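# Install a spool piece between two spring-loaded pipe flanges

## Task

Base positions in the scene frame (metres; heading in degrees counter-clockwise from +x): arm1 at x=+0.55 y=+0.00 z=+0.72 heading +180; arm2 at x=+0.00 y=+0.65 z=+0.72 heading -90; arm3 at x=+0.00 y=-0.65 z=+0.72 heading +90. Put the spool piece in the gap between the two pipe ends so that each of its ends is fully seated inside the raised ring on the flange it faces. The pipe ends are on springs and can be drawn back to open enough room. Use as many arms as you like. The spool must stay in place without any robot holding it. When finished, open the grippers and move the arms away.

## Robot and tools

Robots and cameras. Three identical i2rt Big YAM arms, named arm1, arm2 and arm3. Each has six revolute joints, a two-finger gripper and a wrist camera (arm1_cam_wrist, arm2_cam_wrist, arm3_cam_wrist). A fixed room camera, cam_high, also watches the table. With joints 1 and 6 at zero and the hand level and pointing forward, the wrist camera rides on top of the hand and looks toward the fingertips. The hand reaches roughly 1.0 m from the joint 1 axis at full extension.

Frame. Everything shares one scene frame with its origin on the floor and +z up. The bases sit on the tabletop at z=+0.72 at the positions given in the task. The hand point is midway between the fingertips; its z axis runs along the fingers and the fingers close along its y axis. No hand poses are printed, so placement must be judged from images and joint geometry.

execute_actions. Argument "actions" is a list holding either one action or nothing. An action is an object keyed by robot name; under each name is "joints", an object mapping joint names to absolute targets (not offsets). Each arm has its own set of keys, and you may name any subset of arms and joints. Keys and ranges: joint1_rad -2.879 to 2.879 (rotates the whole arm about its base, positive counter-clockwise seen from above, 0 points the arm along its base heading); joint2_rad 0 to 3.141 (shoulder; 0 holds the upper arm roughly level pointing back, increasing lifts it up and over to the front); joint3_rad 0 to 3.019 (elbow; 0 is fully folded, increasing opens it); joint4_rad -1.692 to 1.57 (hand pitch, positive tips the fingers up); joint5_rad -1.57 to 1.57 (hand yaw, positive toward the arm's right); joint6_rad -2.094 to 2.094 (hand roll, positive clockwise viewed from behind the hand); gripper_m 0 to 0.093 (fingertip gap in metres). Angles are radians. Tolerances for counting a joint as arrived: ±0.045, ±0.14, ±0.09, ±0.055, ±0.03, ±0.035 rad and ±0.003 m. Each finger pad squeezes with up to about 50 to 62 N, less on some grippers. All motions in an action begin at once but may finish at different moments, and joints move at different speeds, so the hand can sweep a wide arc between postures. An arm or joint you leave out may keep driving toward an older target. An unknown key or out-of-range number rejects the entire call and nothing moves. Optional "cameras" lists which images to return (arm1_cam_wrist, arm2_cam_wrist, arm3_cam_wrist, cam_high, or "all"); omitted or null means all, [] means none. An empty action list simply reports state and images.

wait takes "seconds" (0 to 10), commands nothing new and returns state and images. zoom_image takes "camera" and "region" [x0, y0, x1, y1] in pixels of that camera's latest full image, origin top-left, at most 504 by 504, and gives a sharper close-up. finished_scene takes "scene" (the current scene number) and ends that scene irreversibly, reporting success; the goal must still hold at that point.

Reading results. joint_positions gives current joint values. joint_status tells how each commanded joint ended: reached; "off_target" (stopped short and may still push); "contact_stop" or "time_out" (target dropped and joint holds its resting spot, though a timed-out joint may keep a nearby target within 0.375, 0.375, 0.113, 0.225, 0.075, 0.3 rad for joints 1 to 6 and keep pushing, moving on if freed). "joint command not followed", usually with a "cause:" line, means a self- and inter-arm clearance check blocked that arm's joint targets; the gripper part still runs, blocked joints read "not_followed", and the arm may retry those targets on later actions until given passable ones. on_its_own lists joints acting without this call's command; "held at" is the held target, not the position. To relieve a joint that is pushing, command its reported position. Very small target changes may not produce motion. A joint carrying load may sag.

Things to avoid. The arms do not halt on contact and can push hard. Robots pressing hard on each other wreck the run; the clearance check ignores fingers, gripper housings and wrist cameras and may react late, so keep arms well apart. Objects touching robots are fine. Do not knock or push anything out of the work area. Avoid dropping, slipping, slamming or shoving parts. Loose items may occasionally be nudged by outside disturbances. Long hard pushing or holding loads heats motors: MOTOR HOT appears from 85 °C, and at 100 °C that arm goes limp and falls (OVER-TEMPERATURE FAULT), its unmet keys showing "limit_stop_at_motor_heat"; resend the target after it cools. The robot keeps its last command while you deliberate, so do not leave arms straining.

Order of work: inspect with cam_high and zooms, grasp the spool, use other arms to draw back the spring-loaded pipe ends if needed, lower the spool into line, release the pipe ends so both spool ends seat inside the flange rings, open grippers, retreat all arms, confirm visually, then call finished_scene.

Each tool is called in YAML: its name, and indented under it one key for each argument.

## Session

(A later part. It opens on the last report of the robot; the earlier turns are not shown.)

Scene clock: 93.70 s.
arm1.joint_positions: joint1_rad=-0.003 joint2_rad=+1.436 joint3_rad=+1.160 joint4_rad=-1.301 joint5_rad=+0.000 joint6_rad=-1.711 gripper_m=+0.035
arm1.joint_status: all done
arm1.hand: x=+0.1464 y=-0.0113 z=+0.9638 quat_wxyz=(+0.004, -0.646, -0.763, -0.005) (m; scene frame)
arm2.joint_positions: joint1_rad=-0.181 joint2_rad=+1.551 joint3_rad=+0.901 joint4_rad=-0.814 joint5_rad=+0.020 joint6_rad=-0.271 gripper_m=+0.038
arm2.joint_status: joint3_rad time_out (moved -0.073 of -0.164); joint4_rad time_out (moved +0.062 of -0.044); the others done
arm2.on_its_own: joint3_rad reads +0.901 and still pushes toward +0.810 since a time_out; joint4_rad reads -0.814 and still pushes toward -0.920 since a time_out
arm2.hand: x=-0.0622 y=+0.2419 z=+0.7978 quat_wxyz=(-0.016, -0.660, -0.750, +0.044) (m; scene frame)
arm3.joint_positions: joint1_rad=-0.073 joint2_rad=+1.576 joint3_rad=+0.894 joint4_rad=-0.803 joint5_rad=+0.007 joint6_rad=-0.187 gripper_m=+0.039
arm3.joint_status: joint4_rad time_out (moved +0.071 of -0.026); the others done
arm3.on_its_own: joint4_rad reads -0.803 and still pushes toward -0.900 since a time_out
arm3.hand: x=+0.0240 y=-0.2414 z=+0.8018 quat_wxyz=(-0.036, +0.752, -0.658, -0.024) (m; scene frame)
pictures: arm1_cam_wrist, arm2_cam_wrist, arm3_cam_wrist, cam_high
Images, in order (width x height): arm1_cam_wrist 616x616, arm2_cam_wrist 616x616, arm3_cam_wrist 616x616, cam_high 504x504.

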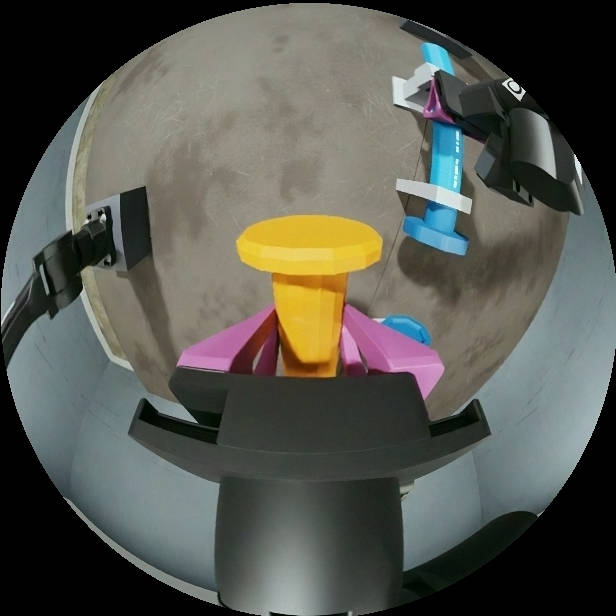

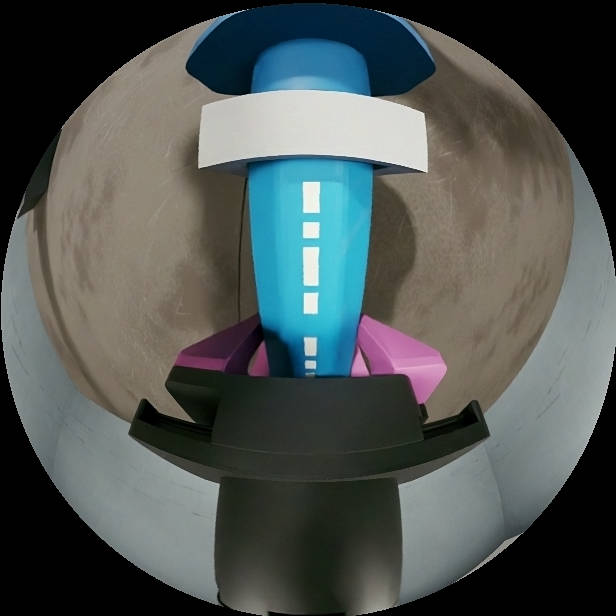

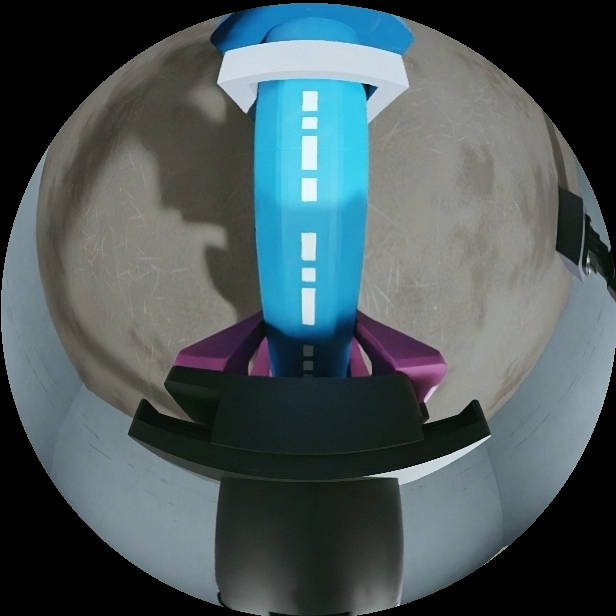

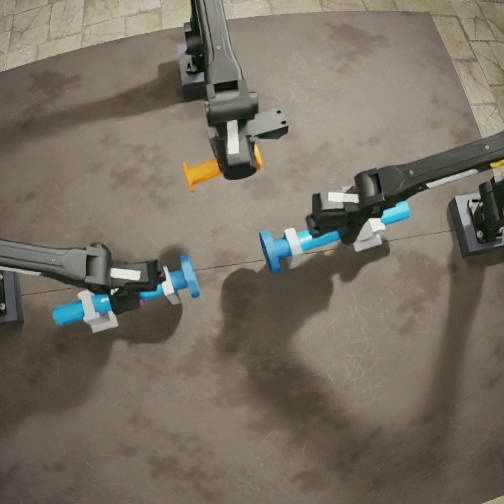

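execute_actions:
  actions:
    - {"arm1":{"joints":{"joint1_rad":0.035,"joint2_rad":1.835,"joint3_rad":1.66,"joint4_rad":-1.384,"joint6_rad":-1.71}}}

Scene clock: 100.97 s.
arm1.joint_positions: joint1_rad=+0.030 joint2_rad=+1.855 joint3_rad=+1.598 joint4_rad=-1.379 joint5_rad=+0.000 joint6_rad=-1.711 gripper_m=+0.035
arm1.joint_status: all done
arm1.hand: x=+0.0050 y=-0.0328 z=+0.9317 quat_wxyz=(-0.018, -0.633, -0.773, -0.025) (m; scene frame)
arm2.joint_positions: joint1_rad=-0.181 joint2_rad=+1.551 joint3_rad=+0.901 joint4_rad=-0.814 joint5_rad=+0.020 joint6_rad=-0.271 gripper_m=+0.038
arm2.joint_status: not commanded
arm2.on_its_own: joint3_rad reads +0.901 and still pushes toward +0.810 since a time_out; joint4_rad reads -0.814 and still pushes toward -0.920 since a time_out
arm2.hand: x=-0.0622 y=+0.2419 z=+0.7978 quat_wxyz=(-0.016, -0.660, -0.750, +0.044) (m; scene frame)
arm3.joint_positions: joint1_rad=-0.073 joint2_rad=+1.576 joint3_rad=+0.894 joint4_rad=-0.803 joint5_rad=+0.007 joint6_rad=-0.187 gripper_m=+0.039
arm3.joint_status: not commanded
arm3.on_its_own: joint4_rad reads -0.803 and still pushes toward -0.900 since a time_out
arm3.hand: x=+0.0240 y=-0.2414 z=+0.8018 quat_wxyz=(-0.036, +0.752, -0.658, -0.024) (m; scene frame)
pictures: arm1_cam_wrist, arm2_cam_wrist, arm3_cam_wrist, cam_high
Images, in order (width x height): arm1_cam_wrist 616x616, arm2_cam_wrist 616x616, arm3_cam_wrist 616x616, cam_high 504x504.

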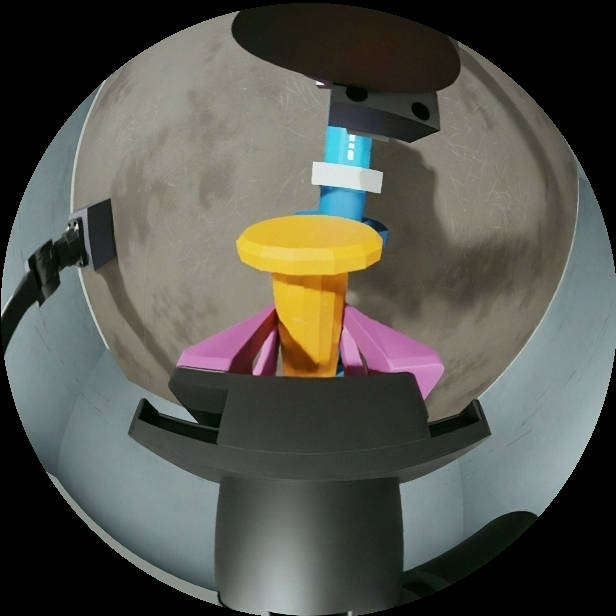

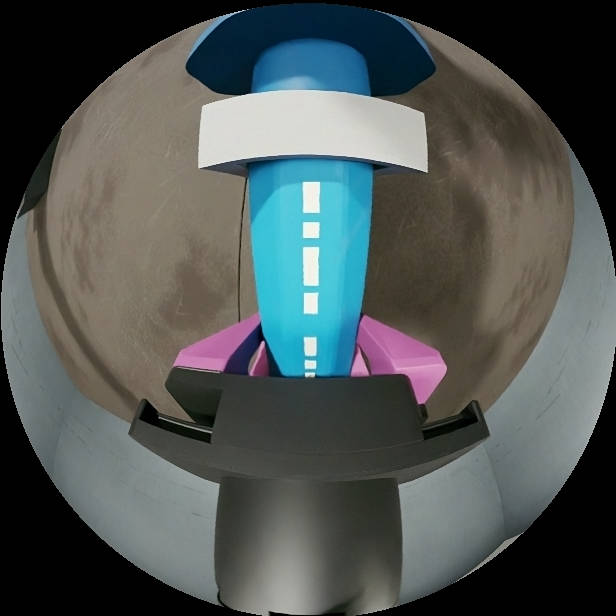

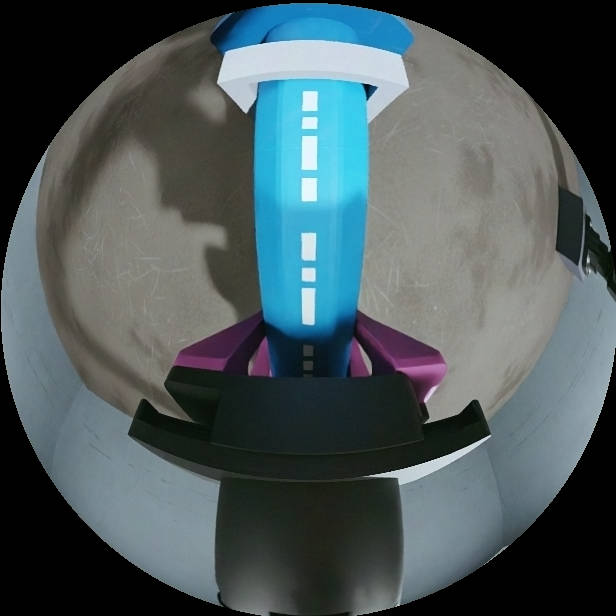

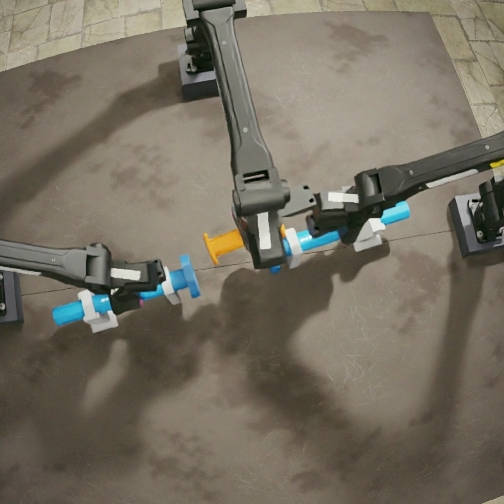

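execute_actions:
  actions:
    - {"arm3":{"joints":{"joint2_rad":1.681,"joint3_rad":1.032,"joint4_rad":-0.92}},"arm1":{"joints":{"joint2_rad":1.6,"joint3_rad":1.4,"joint4_rad":-1.37}}}
  cameras: []

execute_actions:
  actions:
    - {"arm3":{"joints":{"gripper_m":0.093}}}
  cameras: []

execute_actions:
  actions:
    - {"arm3":{"joints":{"joint2_rad":1.45,"joint3_rad":0.95,"joint4_rad":-1.07}}}
  cameras: []

execute_actions:
  actions:
    - {"arm3":{"joints":{"joint2_rad":1.3,"joint3_rad":0.62,"joint4_rad":-0.39,"joint6_rad":-0.21}}}

Scene clock: 121.97 s.
arm1.joint_positions: joint1_rad=+0.030 joint2_rad=+1.598 joint3_rad=+1.396 joint4_rad=-1.371 joint5_rad=+0.000 joint6_rad=-1.711 gripper_m=+0.035
arm1.joint_status: all done
arm1.hand: x=+0.0780 y=-0.0292 z=+0.9835 quat_wxyz=(+0.005, -0.634, -0.774, -0.004) (m; scene frame)
arm2.joint_positions: joint1_rad=-0.181 joint2_rad=+1.551 joint3_rad=+0.901 joint4_rad=-0.814 joint5_rad=+0.020 joint6_rad=-0.271 gripper_m=+0.038
arm2.joint_status: not commanded
arm2.on_its_own: joint3_rad reads +0.901 and still pushes toward +0.810 since a time_out; joint4_rad reads -0.814 and still pushes toward -0.920 since a time_out
arm2.hand: x=-0.0622 y=+0.2419 z=+0.7978 quat_wxyz=(-0.016, -0.660, -0.750, +0.044) (m; scene frame)
arm3.joint_positions: joint1_rad=-0.073 joint2_rad=+1.655 joint3_rad=+0.997 joint4_rad=-0.889 joint5_rad=-0.009 joint6_rad=-0.192 gripper_m=+0.039
arm3.joint_status: all done
arm3.hand: x=+0.0225 y=-0.2214 z=+0.8017 quat_wxyz=(-0.007, +0.754, -0.657, -0.011) (m; scene frame)
pictures: none
No camera images: the call's "cameras" was empty. Leave "cameras" out to get every camera's image.

Scene clock: 122.70 s.
arm1.joint_positions: joint1_rad=+0.030 joint2_rad=+1.598 joint3_rad=+1.396 joint4_rad=-1.371 joint5_rad=+0.000 joint6_rad=-1.711 gripper_m=+0.035
arm1.joint_status: not commanded
arm1.hand: x=+0.0780 y=-0.0292 z=+0.9835 quat_wxyz=(+0.005, -0.634, -0.774, -0.004) (m; scene frame)
arm2.joint_positions: joint1_rad=-0.181 joint2_rad=+1.551 joint3_rad=+0.901 joint4_rad=-0.814 joint5_rad=+0.020 joint6_rad=-0.271 gripper_m=+0.038
arm2.joint_status: not commanded
arm2.on_its_own: joint3_rad reads +0.901 and still pushes toward +0.810 since a time_out; joint4_rad reads -0.814 and still pushes toward -0.920 since a time_out
arm2.hand: x=-0.0622 y=+0.2419 z=+0.7978 quat_wxyz=(-0.016, -0.660, -0.750, +0.044) (m; scene frame)
arm3.joint_positions: joint1_rad=-0.073 joint2_rad=+1.671 joint3_rad=+0.997 joint4_rad=-0.904 joint5_rad=-0.002 joint6_rad=-0.202 gripper_m=+0.093
arm3.joint_status: all done
arm3.hand: x=+0.0233 y=-0.2270 z=+0.7948 quat_wxyz=(+0.004, +0.757, -0.653, +0.002) (m; scene frame)
pictures: none
No camera images: the call's "cameras" was empty. Leave "cameras" out to get every camera's image.

Scene clock: 123.73 s.
arm1.joint_positions: joint1_rad=+0.030 joint2_rad=+1.598 joint3_rad=+1.396 joint4_rad=-1.371 joint5_rad=+0.000 joint6_rad=-1.711 gripper_m=+0.035
arm1.joint_status: not commanded
arm1.hand: x=+0.0780 y=-0.0292 z=+0.9835 quat_wxyz=(+0.005, -0.634, -0.774, -0.004) (m; scene frame)
arm2.joint_positions: joint1_rad=-0.181 joint2_rad=+1.551 joint3_rad=+0.901 joint4_rad=-0.814 joint5_rad=+0.020 joint6_rad=-0.271 gripper_m=+0.038
arm2.joint_status: not commanded
arm2.on_its_own: joint3_rad reads +0.901 and still pushes toward +0.810 since a time_out; joint4_rad reads -0.814 and still pushes toward -0.920 since a time_out
arm2.hand: x=-0.0622 y=+0.2419 z=+0.7978 quat_wxyz=(-0.016, -0.660, -0.750, +0.044) (m; scene frame)
arm3.joint_positions: joint1_rad=-0.073 joint2_rad=+1.439 joint3_rad=+0.951 joint4_rad=-1.055 joint5_rad=-0.002 joint6_rad=-0.203 gripper_m=+0.093
arm3.joint_status: all done
arm3.hand: x=+0.0211 y=-0.2670 z=+0.8686 quat_wxyz=(-0.010, +0.757, -0.653, -0.009) (m; scene frame)
pictures: none
No camera images: the call's "cameras" was empty. Leave "cameras" out to get every camera's image.

Scene clock: 125.07 s.
arm1.joint_positions: joint1_rad=+0.030 joint2_rad=+1.598 joint3_rad=+1.396 joint4_rad=-1.371 joint5_rad=+0.000 joint6_rad=-1.711 gripper_m=+0.035
arm1.joint_status: not commanded
arm1.hand: x=+0.0780 y=-0.0292 z=+0.9835 quat_wxyz=(+0.005, -0.634, -0.774, -0.004) (m; scene frame)
arm2.joint_positions: joint1_rad=-0.181 joint2_rad=+1.551 joint3_rad=+0.901 joint4_rad=-0.814 joint5_rad=+0.020 joint6_rad=-0.271 gripper_m=+0.038
arm2.joint_status: not commanded
arm2.on_its_own: joint3_rad reads +0.901 and still pushes toward +0.810 since a time_out; joint4_rad reads -0.814 and still pushes toward -0.920 since a time_out
arm2.hand: x=-0.0622 y=+0.2419 z=+0.7978 quat_wxyz=(-0.016, -0.660, -0.750, +0.044) (m; scene frame)
arm3.joint_positions: joint1_rad=-0.073 joint2_rad=+1.295 joint3_rad=+0.622 joint4_rad=-0.414 joint5_rad=+0.003 joint6_rad=-0.204 gripper_m=+0.093
arm3.joint_status: all done
arm3.hand: x=+0.0227 y=-0.2533 z=+0.8367 quat_wxyz=(-0.191, +0.736, -0.634, -0.145) (m; scene frame)
pictures: arm1_cam_wrist, arm2_cam_wrist, arm3_cam_wrist, cam_high
Images, in order (width x height): arm1_cam_wrist 616x616, arm2_cam_wrist 616x616, arm3_cam_wrist 616x616, cam_high 504x504.

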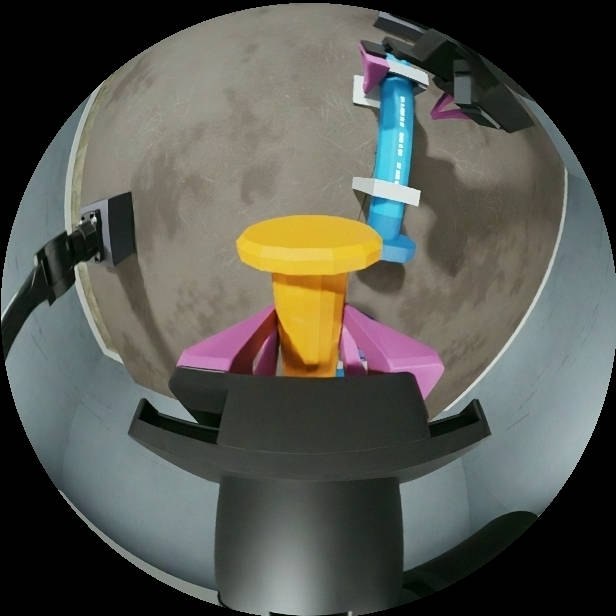

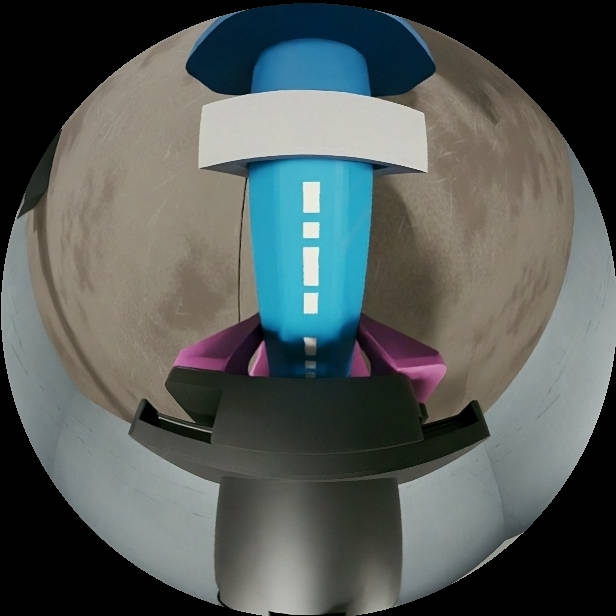

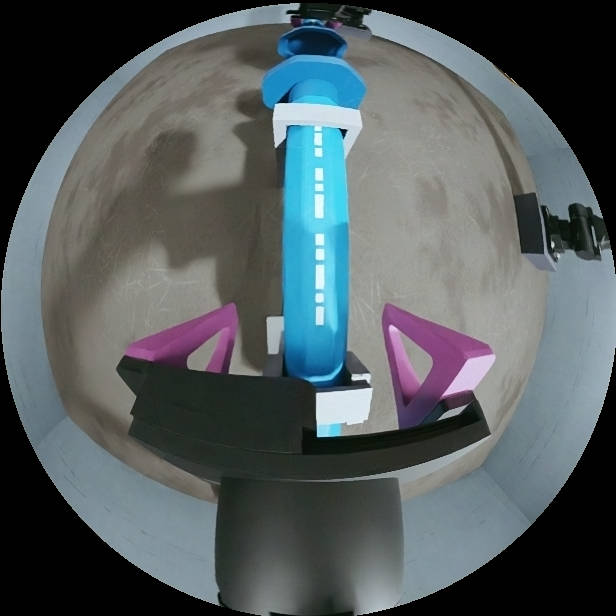

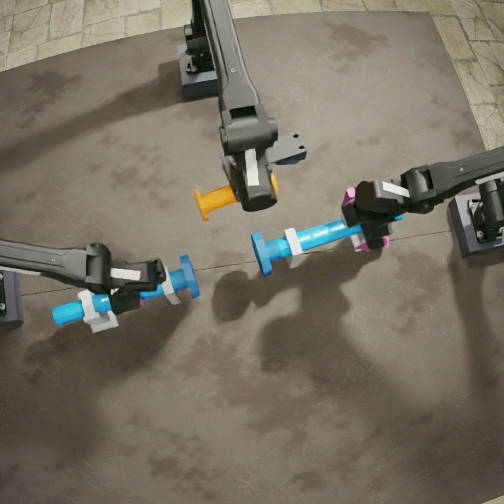

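execute_actions:
  actions:
    - {"arm3":{"joints":{"joint2_rad":1.4,"joint3_rad":0.655,"joint4_rad":-0.33}}}
  cameras: ["arm3_cam_wrist","cam_high"]

execute_actions:
  actions:
    - {"arm3":{"joints":{"gripper_m":0.0}}}
  cameras: ["arm3_cam_wrist","cam_high"]

Scene clock: 130.73 s.
arm1.joint_positions: joint1_rad=+0.030 joint2_rad=+1.598 joint3_rad=+1.396 joint4_rad=-1.371 joint5_rad=+0.000 joint6_rad=-1.711 gripper_m=+0.035
arm1.joint_status: not commanded
arm1.hand: x=+0.0780 y=-0.0292 z=+0.9835 quat_wxyz=(+0.005, -0.634, -0.774, -0.004) (m; scene frame)
arm2.joint_positions: joint1_rad=-0.181 joint2_rad=+1.551 joint3_rad=+0.901 joint4_rad=-0.814 joint5_rad=+0.020 joint6_rad=-0.271 gripper_m=+0.038
arm2.joint_status: not commanded
arm2.on_its_own: joint3_rad reads +0.901 and still pushes toward +0.810 since a time_out; joint4_rad reads -0.814 and still pushes toward -0.920 since a time_out
arm2.hand: x=-0.0622 y=+0.2419 z=+0.7978 quat_wxyz=(-0.016, -0.660, -0.750, +0.044) (m; scene frame)
arm3.joint_positions: joint1_rad=-0.073 joint2_rad=+1.401 joint3_rad=+0.623 joint4_rad=-0.351 joint5_rad=+0.002 joint6_rad=-0.204 gripper_m=+0.093
arm3.joint_status: all done
arm3.hand: x=+0.0229 y=-0.2488 z=+0.8035 quat_wxyz=(-0.174, +0.739, -0.637, -0.132) (m; scene frame)
pictures: arm3_cam_wrist, cam_high
Images, in order (width x height): arm3_cam_wrist 616x616, cam_high 504x504.

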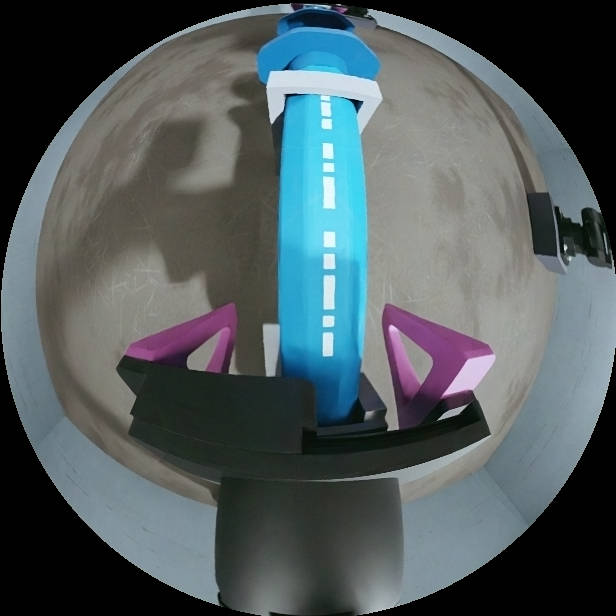

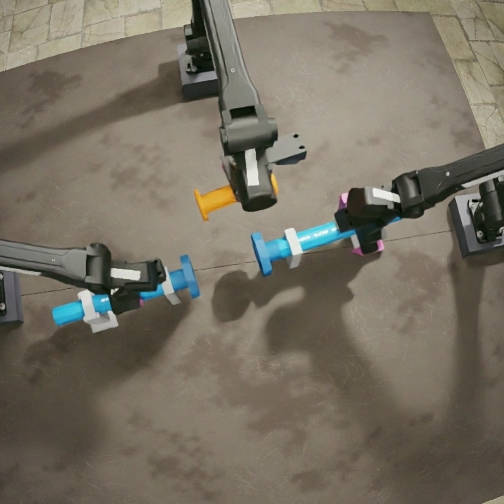

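Scene clock: 131.43 s.
arm1.joint_positions: joint1_rad=+0.030 joint2_rad=+1.598 joint3_rad=+1.396 joint4_rad=-1.371 joint5_rad=+0.000 joint6_rad=-1.711 gripper_m=+0.035
arm1.joint_status: not commanded
arm1.hand: x=+0.0780 y=-0.0292 z=+0.9835 quat_wxyz=(+0.005, -0.634, -0.774, -0.004) (m; scene frame)
arm2.joint_positions: joint1_rad=-0.181 joint2_rad=+1.551 joint3_rad=+0.901 joint4_rad=-0.814 joint5_rad=+0.020 joint6_rad=-0.271 gripper_m=+0.038
arm2.joint_status: not commanded
arm2.on_its_own: joint3_rad reads +0.901 and still pushes toward +0.810 since a time_out; joint4_rad reads -0.814 and still pushes toward -0.920 since a time_out
arm2.hand: x=-0.0622 y=+0.2419 z=+0.7978 quat_wxyz=(-0.016, -0.660, -0.750, +0.044) (m; scene frame)
arm3.joint_positions: joint1_rad=-0.086 joint2_rad=+1.400 joint3_rad=+0.625 joint4_rad=-0.346 joint5_rad=+0.008 joint6_rad=-0.217 gripper_m=+0.062
arm3.joint_status: gripper_m off_target (ended at +0.062, target +0.000)
arm3.hand: x=+0.0291 y=-0.2470 z=+0.8052 quat_wxyz=(-0.181, +0.738, -0.637, -0.130) (m; scene frame)
pictures: arm3_cam_wrist, cam_high
Images, in order (width x height): arm3_cam_wrist 616x616, cam_high 504x504.

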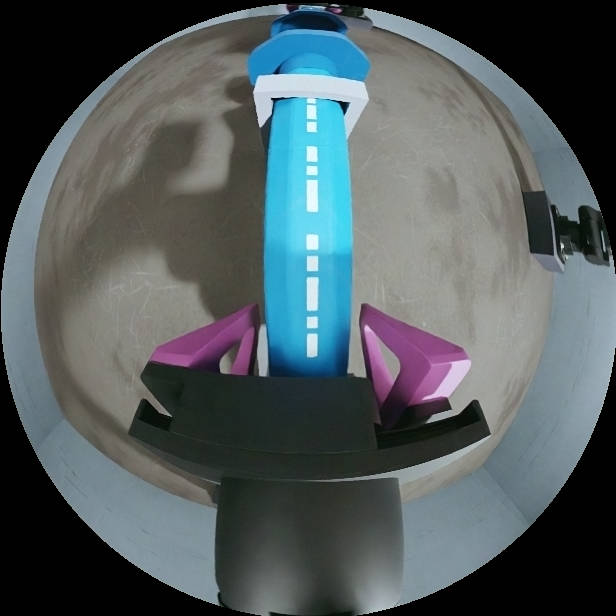

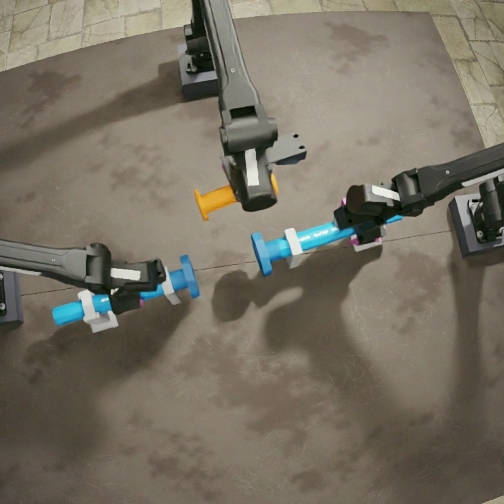

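execute_actions:
  actions:
    - {"arm3":{"joints":{"gripper_m":0.093}}}
  cameras: []

execute_actions:
  actions:
    - {"arm3":{"joints":{"joint1_rad":-0.073,"joint2_rad":1.52,"joint3_rad":0.785,"joint4_rad":-0.35}}}
  cameras: []

execute_actions:
  actions:
    - {"arm3":{"joints":{"gripper_m":0.0}}}
  cameras: ["arm3_cam_wrist","cam_high"]

Scene clock: 135.53 s.
arm1.joint_positions: joint1_rad=+0.030 joint2_rad=+1.598 joint3_rad=+1.396 joint4_rad=-1.371 joint5_rad=+0.000 joint6_rad=-1.711 gripper_m=+0.035
arm1.joint_status: not commanded
arm1.hand: x=+0.0780 y=-0.0292 z=+0.9835 quat_wxyz=(+0.005, -0.634, -0.774, -0.004) (m; scene frame)
arm2.joint_positions: joint1_rad=-0.181 joint2_rad=+1.551 joint3_rad=+0.901 joint4_rad=-0.814 joint5_rad=+0.020 joint6_rad=-0.271 gripper_m=+0.038
arm2.joint_status: not commanded
arm2.on_its_own: joint3_rad reads +0.901 and still pushes toward +0.810 since a time_out; joint4_rad reads -0.814 and still pushes toward -0.920 since a time_out
arm2.hand: x=-0.0622 y=+0.2419 z=+0.7978 quat_wxyz=(-0.016, -0.660, -0.750, +0.044) (m; scene frame)
arm3.joint_positions: joint1_rad=-0.086 joint2_rad=+1.400 joint3_rad=+0.625 joint4_rad=-0.346 joint5_rad=+0.003 joint6_rad=-0.216 gripper_m=+0.093
arm3.joint_status: all done
arm3.hand: x=+0.0280 y=-0.2469 z=+0.8052 quat_wxyz=(-0.179, +0.738, -0.636, -0.133) (m; scene frame)
pictures: none
No camera images: the call's "cameras" was empty. Leave "cameras" out to get every camera's image.

Scene clock: 136.37 s.
arm1.joint_positions: joint1_rad=+0.030 joint2_rad=+1.598 joint3_rad=+1.396 joint4_rad=-1.371 joint5_rad=+0.000 joint6_rad=-1.711 gripper_m=+0.035
arm1.joint_status: not commanded
arm1.hand: x=+0.0780 y=-0.0292 z=+0.9835 quat_wxyz=(+0.005, -0.634, -0.774, -0.004) (m; scene frame)
arm2.joint_positions: joint1_rad=-0.181 joint2_rad=+1.551 joint3_rad=+0.901 joint4_rad=-0.814 joint5_rad=+0.020 joint6_rad=-0.271 gripper_m=+0.038
arm2.joint_status: not commanded
arm2.on_its_own: joint3_rad reads +0.901 and still pushes toward +0.810 since a time_out; joint4_rad reads -0.814 and still pushes toward -0.920 since a time_out
arm2.hand: x=-0.0622 y=+0.2419 z=+0.7978 quat_wxyz=(-0.016, -0.660, -0.750, +0.044) (m; scene frame)
arm3.joint_positions: joint1_rad=-0.086 joint2_rad=+1.519 joint3_rad=+0.746 joint4_rad=-0.346 joint5_rad=+0.003 joint6_rad=-0.216 gripper_m=+0.093
arm3.joint_status: all done
arm3.hand: x=+0.0311 y=-0.2001 z=+0.8033 quat_wxyz=(-0.180, +0.738, -0.636, -0.133) (m; scene frame)
pictures: none
No camera images: the call's "cameras" was empty. Leave "cameras" out to get every camera's image.

Scene clock: 137.07 s.
arm1.joint_positions: joint1_rad=+0.030 joint2_rad=+1.598 joint3_rad=+1.396 joint4_rad=-1.371 joint5_rad=+0.000 joint6_rad=-1.711 gripper_m=+0.035
arm1.joint_status: not commanded
arm1.hand: x=+0.0780 y=-0.0292 z=+0.9835 quat_wxyz=(+0.005, -0.634, -0.774, -0.004) (m; scene frame)
arm2.joint_positions: joint1_rad=-0.181 joint2_rad=+1.551 joint3_rad=+0.901 joint4_rad=-0.814 joint5_rad=+0.020 joint6_rad=-0.271 gripper_m=+0.038
arm2.joint_status: not commanded
arm2.on_its_own: joint3_rad reads +0.901 and still pushes toward +0.810 since a time_out; joint4_rad reads -0.814 and still pushes toward -0.920 since a time_out
arm2.hand: x=-0.0622 y=+0.2419 z=+0.7978 quat_wxyz=(-0.016, -0.660, -0.750, +0.044) (m; scene frame)
arm3.joint_positions: joint1_rad=-0.066 joint2_rad=+1.521 joint3_rad=+0.746 joint4_rad=-0.348 joint5_rad=-0.005 joint6_rad=-0.208 gripper_m=+0.039
arm3.joint_status: gripper_m off_target (ended at +0.039, target +0.000)
arm3.hand: x=+0.0209 y=-0.2001 z=+0.8021 quat_wxyz=(-0.174, +0.743, -0.631, -0.138) (m; scene frame)
pictures: arm3_cam_wrist, cam_high
Images, in order (width x height): arm3_cam_wrist 616x616, cam_high 504x504.

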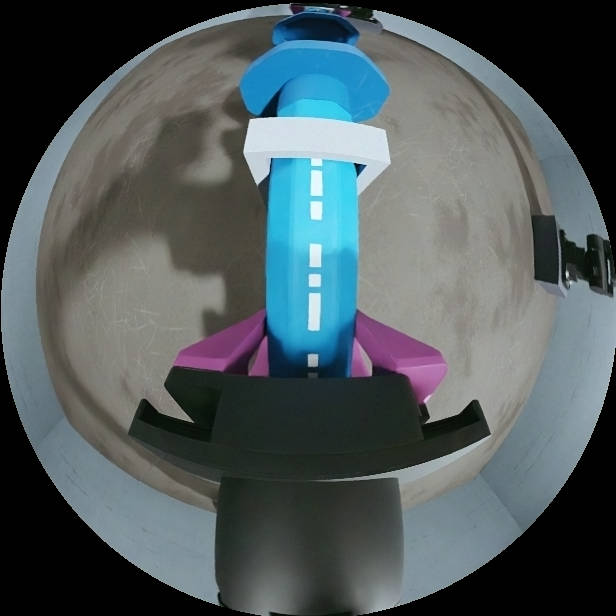

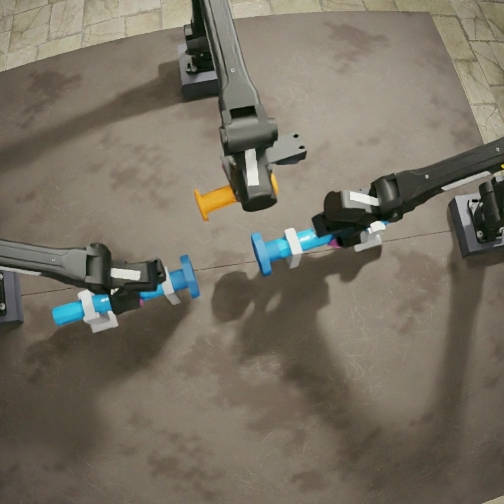

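execute_actions:
  actions:
    - {"arm3":{"joints":{"joint2_rad":1.38,"joint3_rad":0.56,"joint4_rad":-0.4}},"arm1":{"joints":{"joint2_rad":1.86,"joint3_rad":1.7,"joint4_rad":-1.41}}}

Scene clock: 144.07 s.
arm1.joint_positions: joint1_rad=+0.030 joint2_rad=+1.883 joint3_rad=+1.638 joint4_rad=-1.406 joint5_rad=+0.000 joint6_rad=-1.711 gripper_m=+0.035
arm1.joint_status: all done
arm1.hand: x=-0.0019 y=-0.0332 z=+0.9316 quat_wxyz=(-0.024, -0.633, -0.773, -0.030) (m; scene frame)
arm2.joint_positions: joint1_rad=-0.181 joint2_rad=+1.551 joint3_rad=+0.901 joint4_rad=-0.814 joint5_rad=+0.020 joint6_rad=-0.271 gripper_m=+0.038
arm2.joint_status: not commanded
arm2.on_its_own: joint3_rad reads +0.901 and still pushes toward +0.810 since a time_out; joint4_rad reads -0.814 and still pushes toward -0.920 since a time_out
arm2.hand: x=-0.0622 y=+0.2419 z=+0.7978 quat_wxyz=(-0.016, -0.660, -0.750, +0.044) (m; scene frame)
arm3.joint_positions: joint1_rad=-0.070 joint2_rad=+1.465 joint3_rad=+0.670 joint4_rad=-0.307 joint5_rad=+0.002 joint6_rad=-0.207 gripper_m=+0.039
arm3.joint_status: joint3_rad time_out (moved -0.077 of -0.186); joint4_rad time_out (moved +0.041 of -0.052); the others done
arm3.on_its_own: joint3_rad reads +0.670 and still pushes toward +0.560 since a time_out; joint4_rad reads -0.307 and still pushes toward -0.400 since a time_out
arm3.hand: x=+0.0228 y=-0.2228 z=+0.8010 quat_wxyz=(-0.185, +0.739, -0.632, -0.141) (m; scene frame)
pictures: arm1_cam_wrist, arm2_cam_wrist, arm3_cam_wrist, cam_high
Images, in order (width x height): arm1_cam_wrist 616x616, arm2_cam_wrist 616x616, arm3_cam_wrist 616x616, cam_high 504x504.

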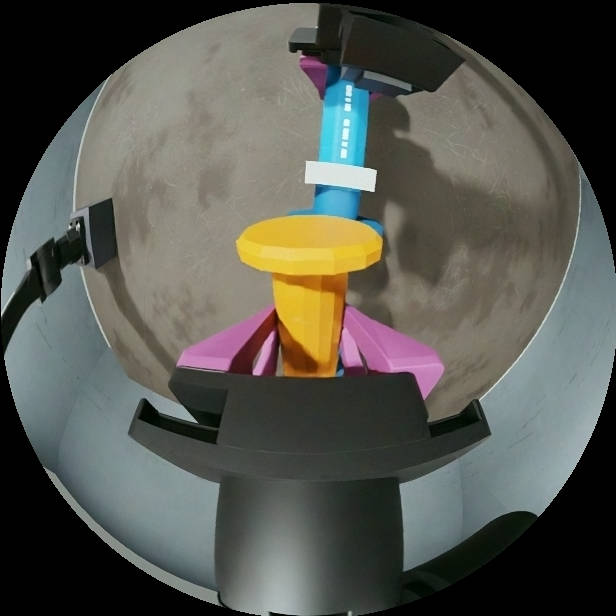

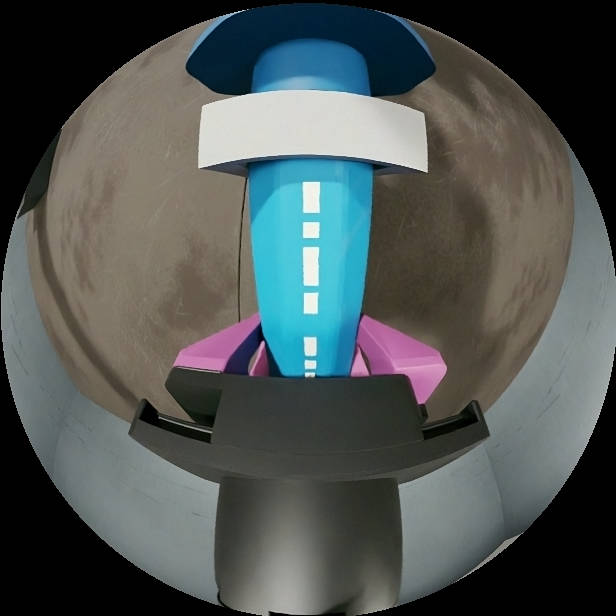

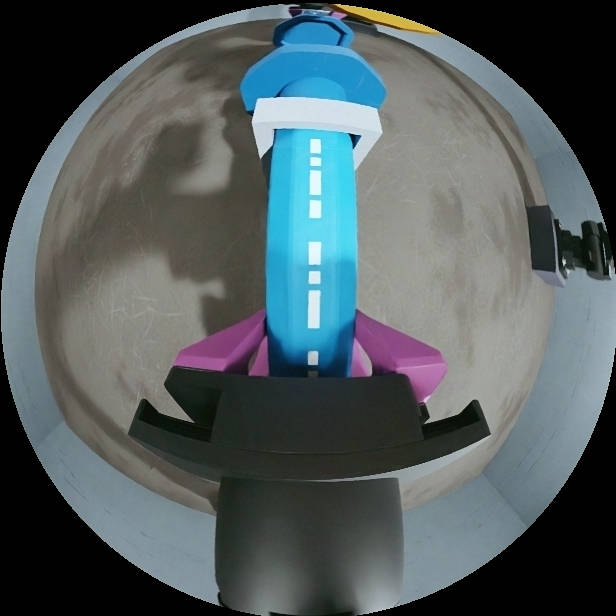

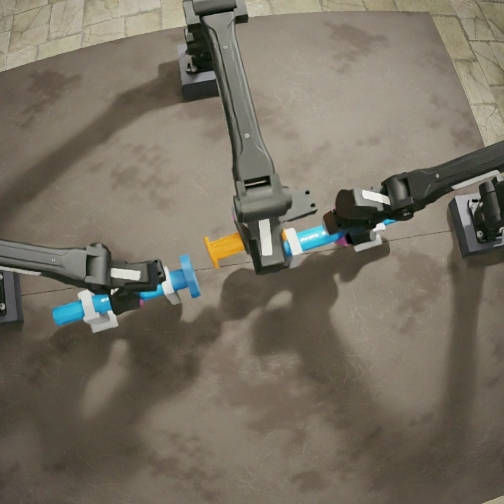

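execute_actions:
  actions:
    - {"arm1":{"joints":{"joint2_rad":1.9,"joint3_rad":1.513,"joint4_rad":-1.17}}}
  cameras: ["arm1_cam_wrist","arm3_cam_wrist","cam_high"]

Scene clock: 150.27 s.
arm1.joint_positions: joint1_rad=+0.029 joint2_rad=+1.896 joint3_rad=+1.515 joint4_rad=-1.200 joint5_rad=-0.002 joint6_rad=-1.712 gripper_m=+0.035
arm1.joint_status: all done
arm1.hand: x=-0.0080 y=-0.0324 z=+0.8791 quat_wxyz=(+0.001, -0.634, -0.773, -0.006) (m; scene frame)
arm2.joint_positions: joint1_rad=-0.181 joint2_rad=+1.551 joint3_rad=+0.901 joint4_rad=-0.814 joint5_rad=+0.020 joint6_rad=-0.271 gripper_m=+0.038
arm2.joint_status: not commanded
arm2.on_its_own: joint3_rad reads +0.901 and still pushes toward +0.810 since a time_out; joint4_rad reads -0.814 and still pushes toward -0.920 since a time_out
arm2.hand: x=-0.0622 y=+0.2419 z=+0.7978 quat_wxyz=(-0.016, -0.660, -0.750, +0.044) (m; scene frame)
arm3.joint_positions: joint1_rad=-0.070 joint2_rad=+1.464 joint3_rad=+0.667 joint4_rad=-0.302 joint5_rad=+0.002 joint6_rad=-0.207 gripper_m=+0.039
arm3.joint_status: not commanded
arm3.on_its_own: joint3_rad reads +0.667 and still pushes toward +0.560 since a time_out; joint4_rad reads -0.302 and still pushes toward -0.400 since a time_out
arm3.hand: x=+0.0228 y=-0.2228 z=+0.8010 quat_wxyz=(-0.186, +0.739, -0.632, -0.142) (m; scene frame)
pictures: arm1_cam_wrist, arm3_cam_wrist, cam_high
Images, in order (width x height): arm1_cam_wrist 616x616, arm3_cam_wrist 616x616, cam_high 504x504.

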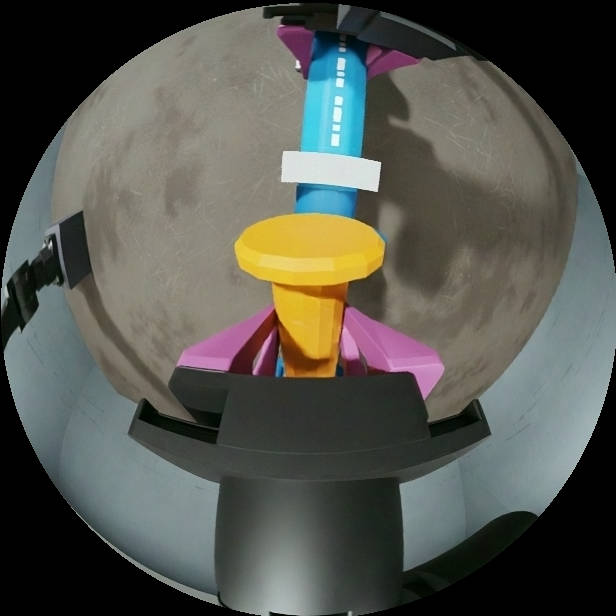

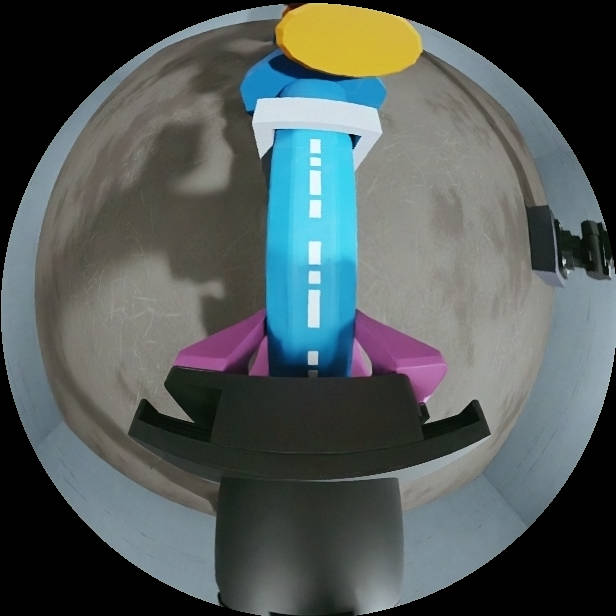

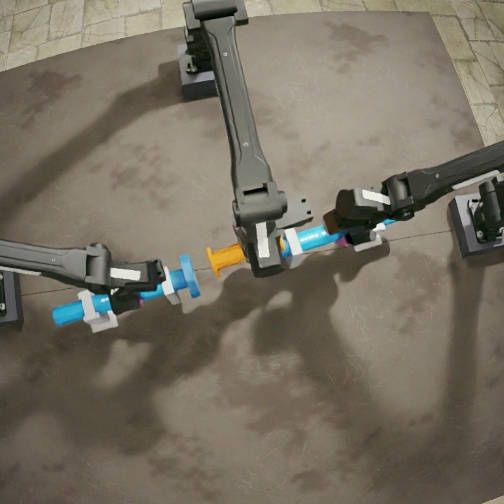

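execute_actions:
  actions:
    - {"arm1":{"joints":{"joint1_rad":-0.03,"joint2_rad":1.93,"joint3_rad":1.56,"joint4_rad":-1.19,"joint6_rad":-1.78}}}
  cameras: ["all"]

Scene clock: 157.10 s.
arm1.joint_positions: joint1_rad=+0.006 joint2_rad=+1.899 joint3_rad=+1.516 joint4_rad=-1.200 joint5_rad=-0.028 joint6_rad=-1.756 gripper_m=+0.035
arm1.joint_status: all done
arm1.hand: x=-0.0086 y=-0.0240 z=+0.8779 quat_wxyz=(-0.008, -0.626, -0.780, +0.003) (m; scene frame)
arm2.joint_positions: joint1_rad=-0.181 joint2_rad=+1.551 joint3_rad=+0.901 joint4_rad=-0.814 joint5_rad=+0.020 joint6_rad=-0.271 gripper_m=+0.038
arm2.joint_status: not commanded
arm2.on_its_own: joint3_rad reads +0.901 and still pushes toward +0.810 since a time_out; joint4_rad reads -0.814 and still pushes toward -0.920 since a time_out
arm2.hand: x=-0.0622 y=+0.2419 z=+0.7978 quat_wxyz=(-0.016, -0.660, -0.750, +0.044) (m; scene frame)
arm3.joint_positions: joint1_rad=-0.070 joint2_rad=+1.464 joint3_rad=+0.667 joint4_rad=-0.302 joint5_rad=+0.002 joint6_rad=-0.207 gripper_m=+0.039
arm3.joint_status: not commanded
arm3.on_its_own: joint3_rad reads +0.667 and still pushes toward +0.560 since a time_out; joint4_rad reads -0.302 and still pushes toward -0.400 since a time_out
arm3.hand: x=+0.0228 y=-0.2228 z=+0.8010 quat_wxyz=(-0.186, +0.739, -0.632, -0.142) (m; scene frame)
pictures: arm1_cam_wrist, arm2_cam_wrist, arm3_cam_wrist, cam_high
Images, in order (width x height): arm1_cam_wrist 616x616, arm2_cam_wrist 616x616, arm3_cam_wrist 616x616, cam_high 504x504.

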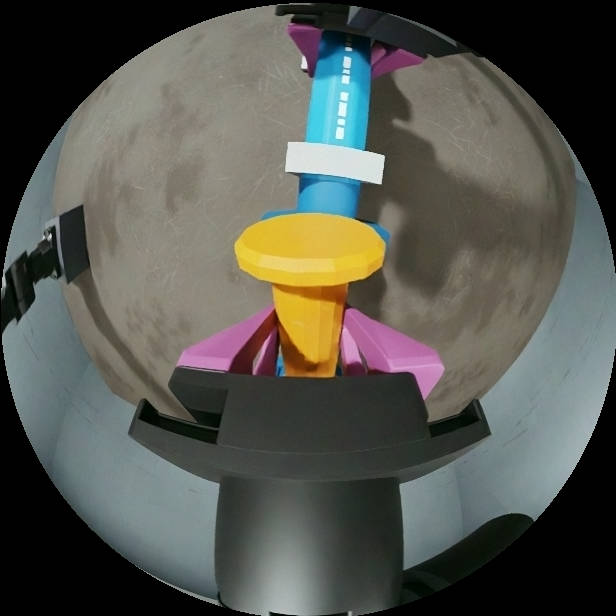

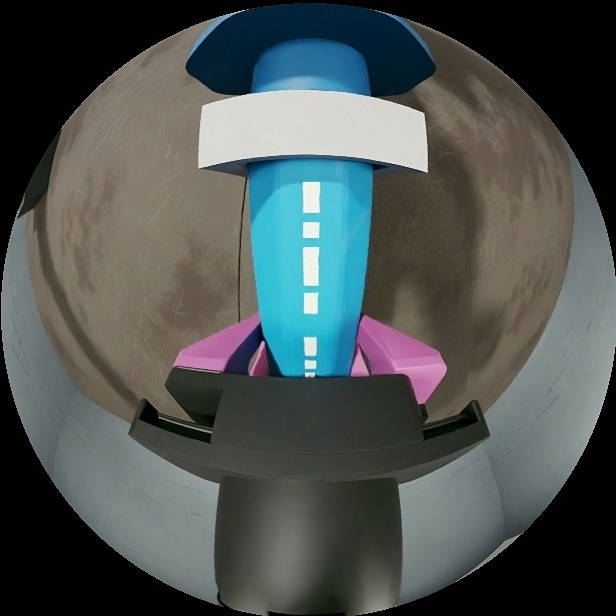

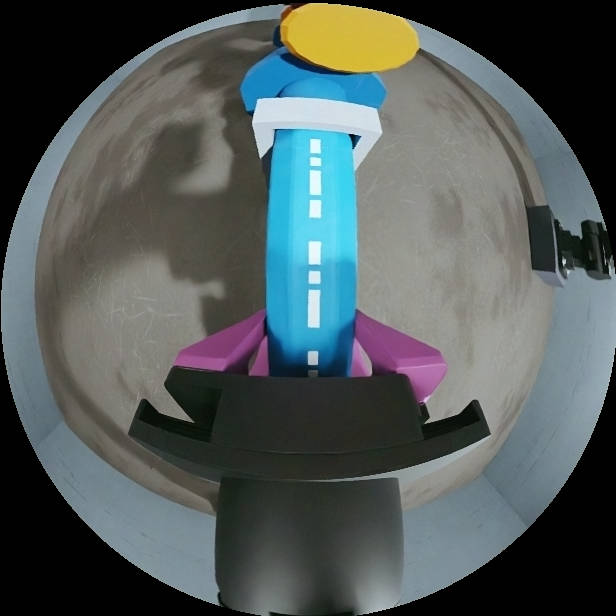

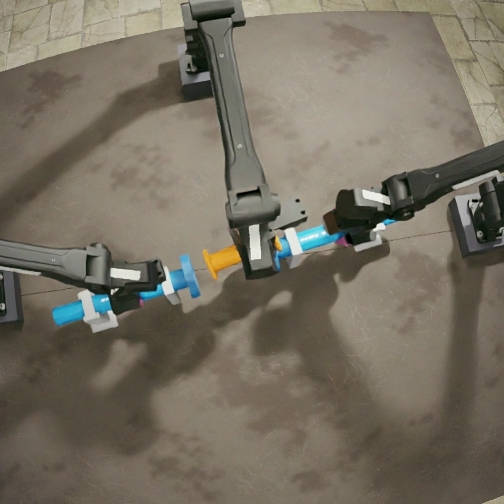

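execute_actions:
  actions:
    - {"arm1":{"joints":{"joint1_rad":-0.07,"joint3_rad":1.62,"joint4_rad":-1.24,"joint5_rad":0.01,"joint6_rad":-1.81}}}
  cameras: ["arm1_cam_wrist","arm3_cam_wrist","cam_high"]

Scene clock: 162.07 s.
arm1.joint_positions: joint1_rad=+0.006 joint2_rad=+1.920 joint3_rad=+1.549 joint4_rad=-1.239 joint5_rad=-0.029 joint6_rad=-1.785 gripper_m=+0.035
arm1.joint_status: joint1_rad time_out (moved -0.001 of -0.076); joint5_rad time_out (moved -0.001 of +0.038); the others done
arm1.on_its_own: joint1_rad reads +0.006 and still pushes toward -0.070 since a time_out; joint5_rad reads -0.029 and still pushes toward +0.010 since a time_out
arm1.hand: x=-0.0109 y=-0.0240 z=+0.8787 quat_wxyz=(-0.018, -0.615, -0.789, -0.005) (m; scene frame)
arm2.joint_positions: joint1_rad=-0.181 joint2_rad=+1.551 joint3_rad=+0.901 joint4_rad=-0.814 joint5_rad=+0.020 joint6_rad=-0.271 gripper_m=+0.038
arm2.joint_status: not commanded
arm2.on_its_own: joint3_rad reads +0.901 and still pushes toward +0.810 since a time_out; joint4_rad reads -0.814 and still pushes toward -0.920 since a time_out
arm2.hand: x=-0.0622 y=+0.2419 z=+0.7978 quat_wxyz=(-0.016, -0.660, -0.750, +0.044) (m; scene frame)
arm3.joint_positions: joint1_rad=-0.070 joint2_rad=+1.464 joint3_rad=+0.667 joint4_rad=-0.302 joint5_rad=+0.002 joint6_rad=-0.207 gripper_m=+0.039
arm3.joint_status: not commanded
arm3.on_its_own: joint3_rad reads +0.667 and still pushes toward +0.560 since a time_out; joint4_rad reads -0.302 and still pushes toward -0.400 since a time_out
arm3.hand: x=+0.0228 y=-0.2228 z=+0.8010 quat_wxyz=(-0.186, +0.739, -0.632, -0.142) (m; scene frame)
pictures: arm1_cam_wrist, arm3_cam_wrist, cam_high
Images, in order (width x height): arm1_cam_wrist 616x616, arm3_cam_wrist 616x616, cam_high 504x504.

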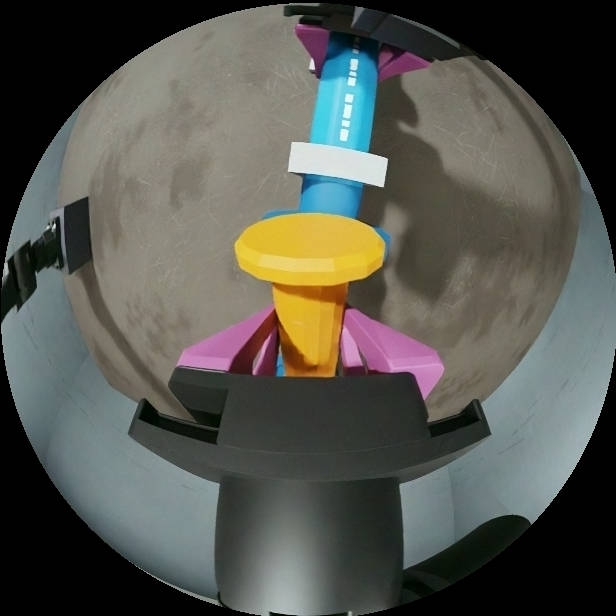

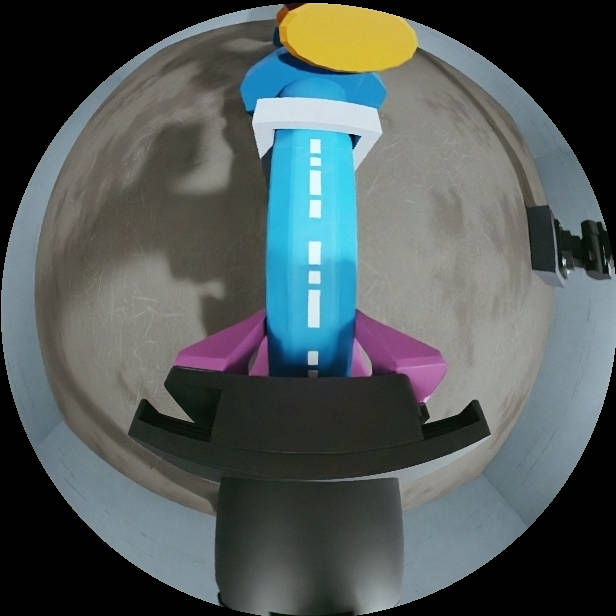

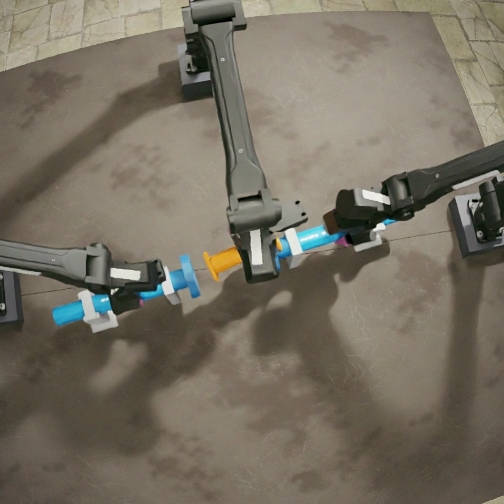

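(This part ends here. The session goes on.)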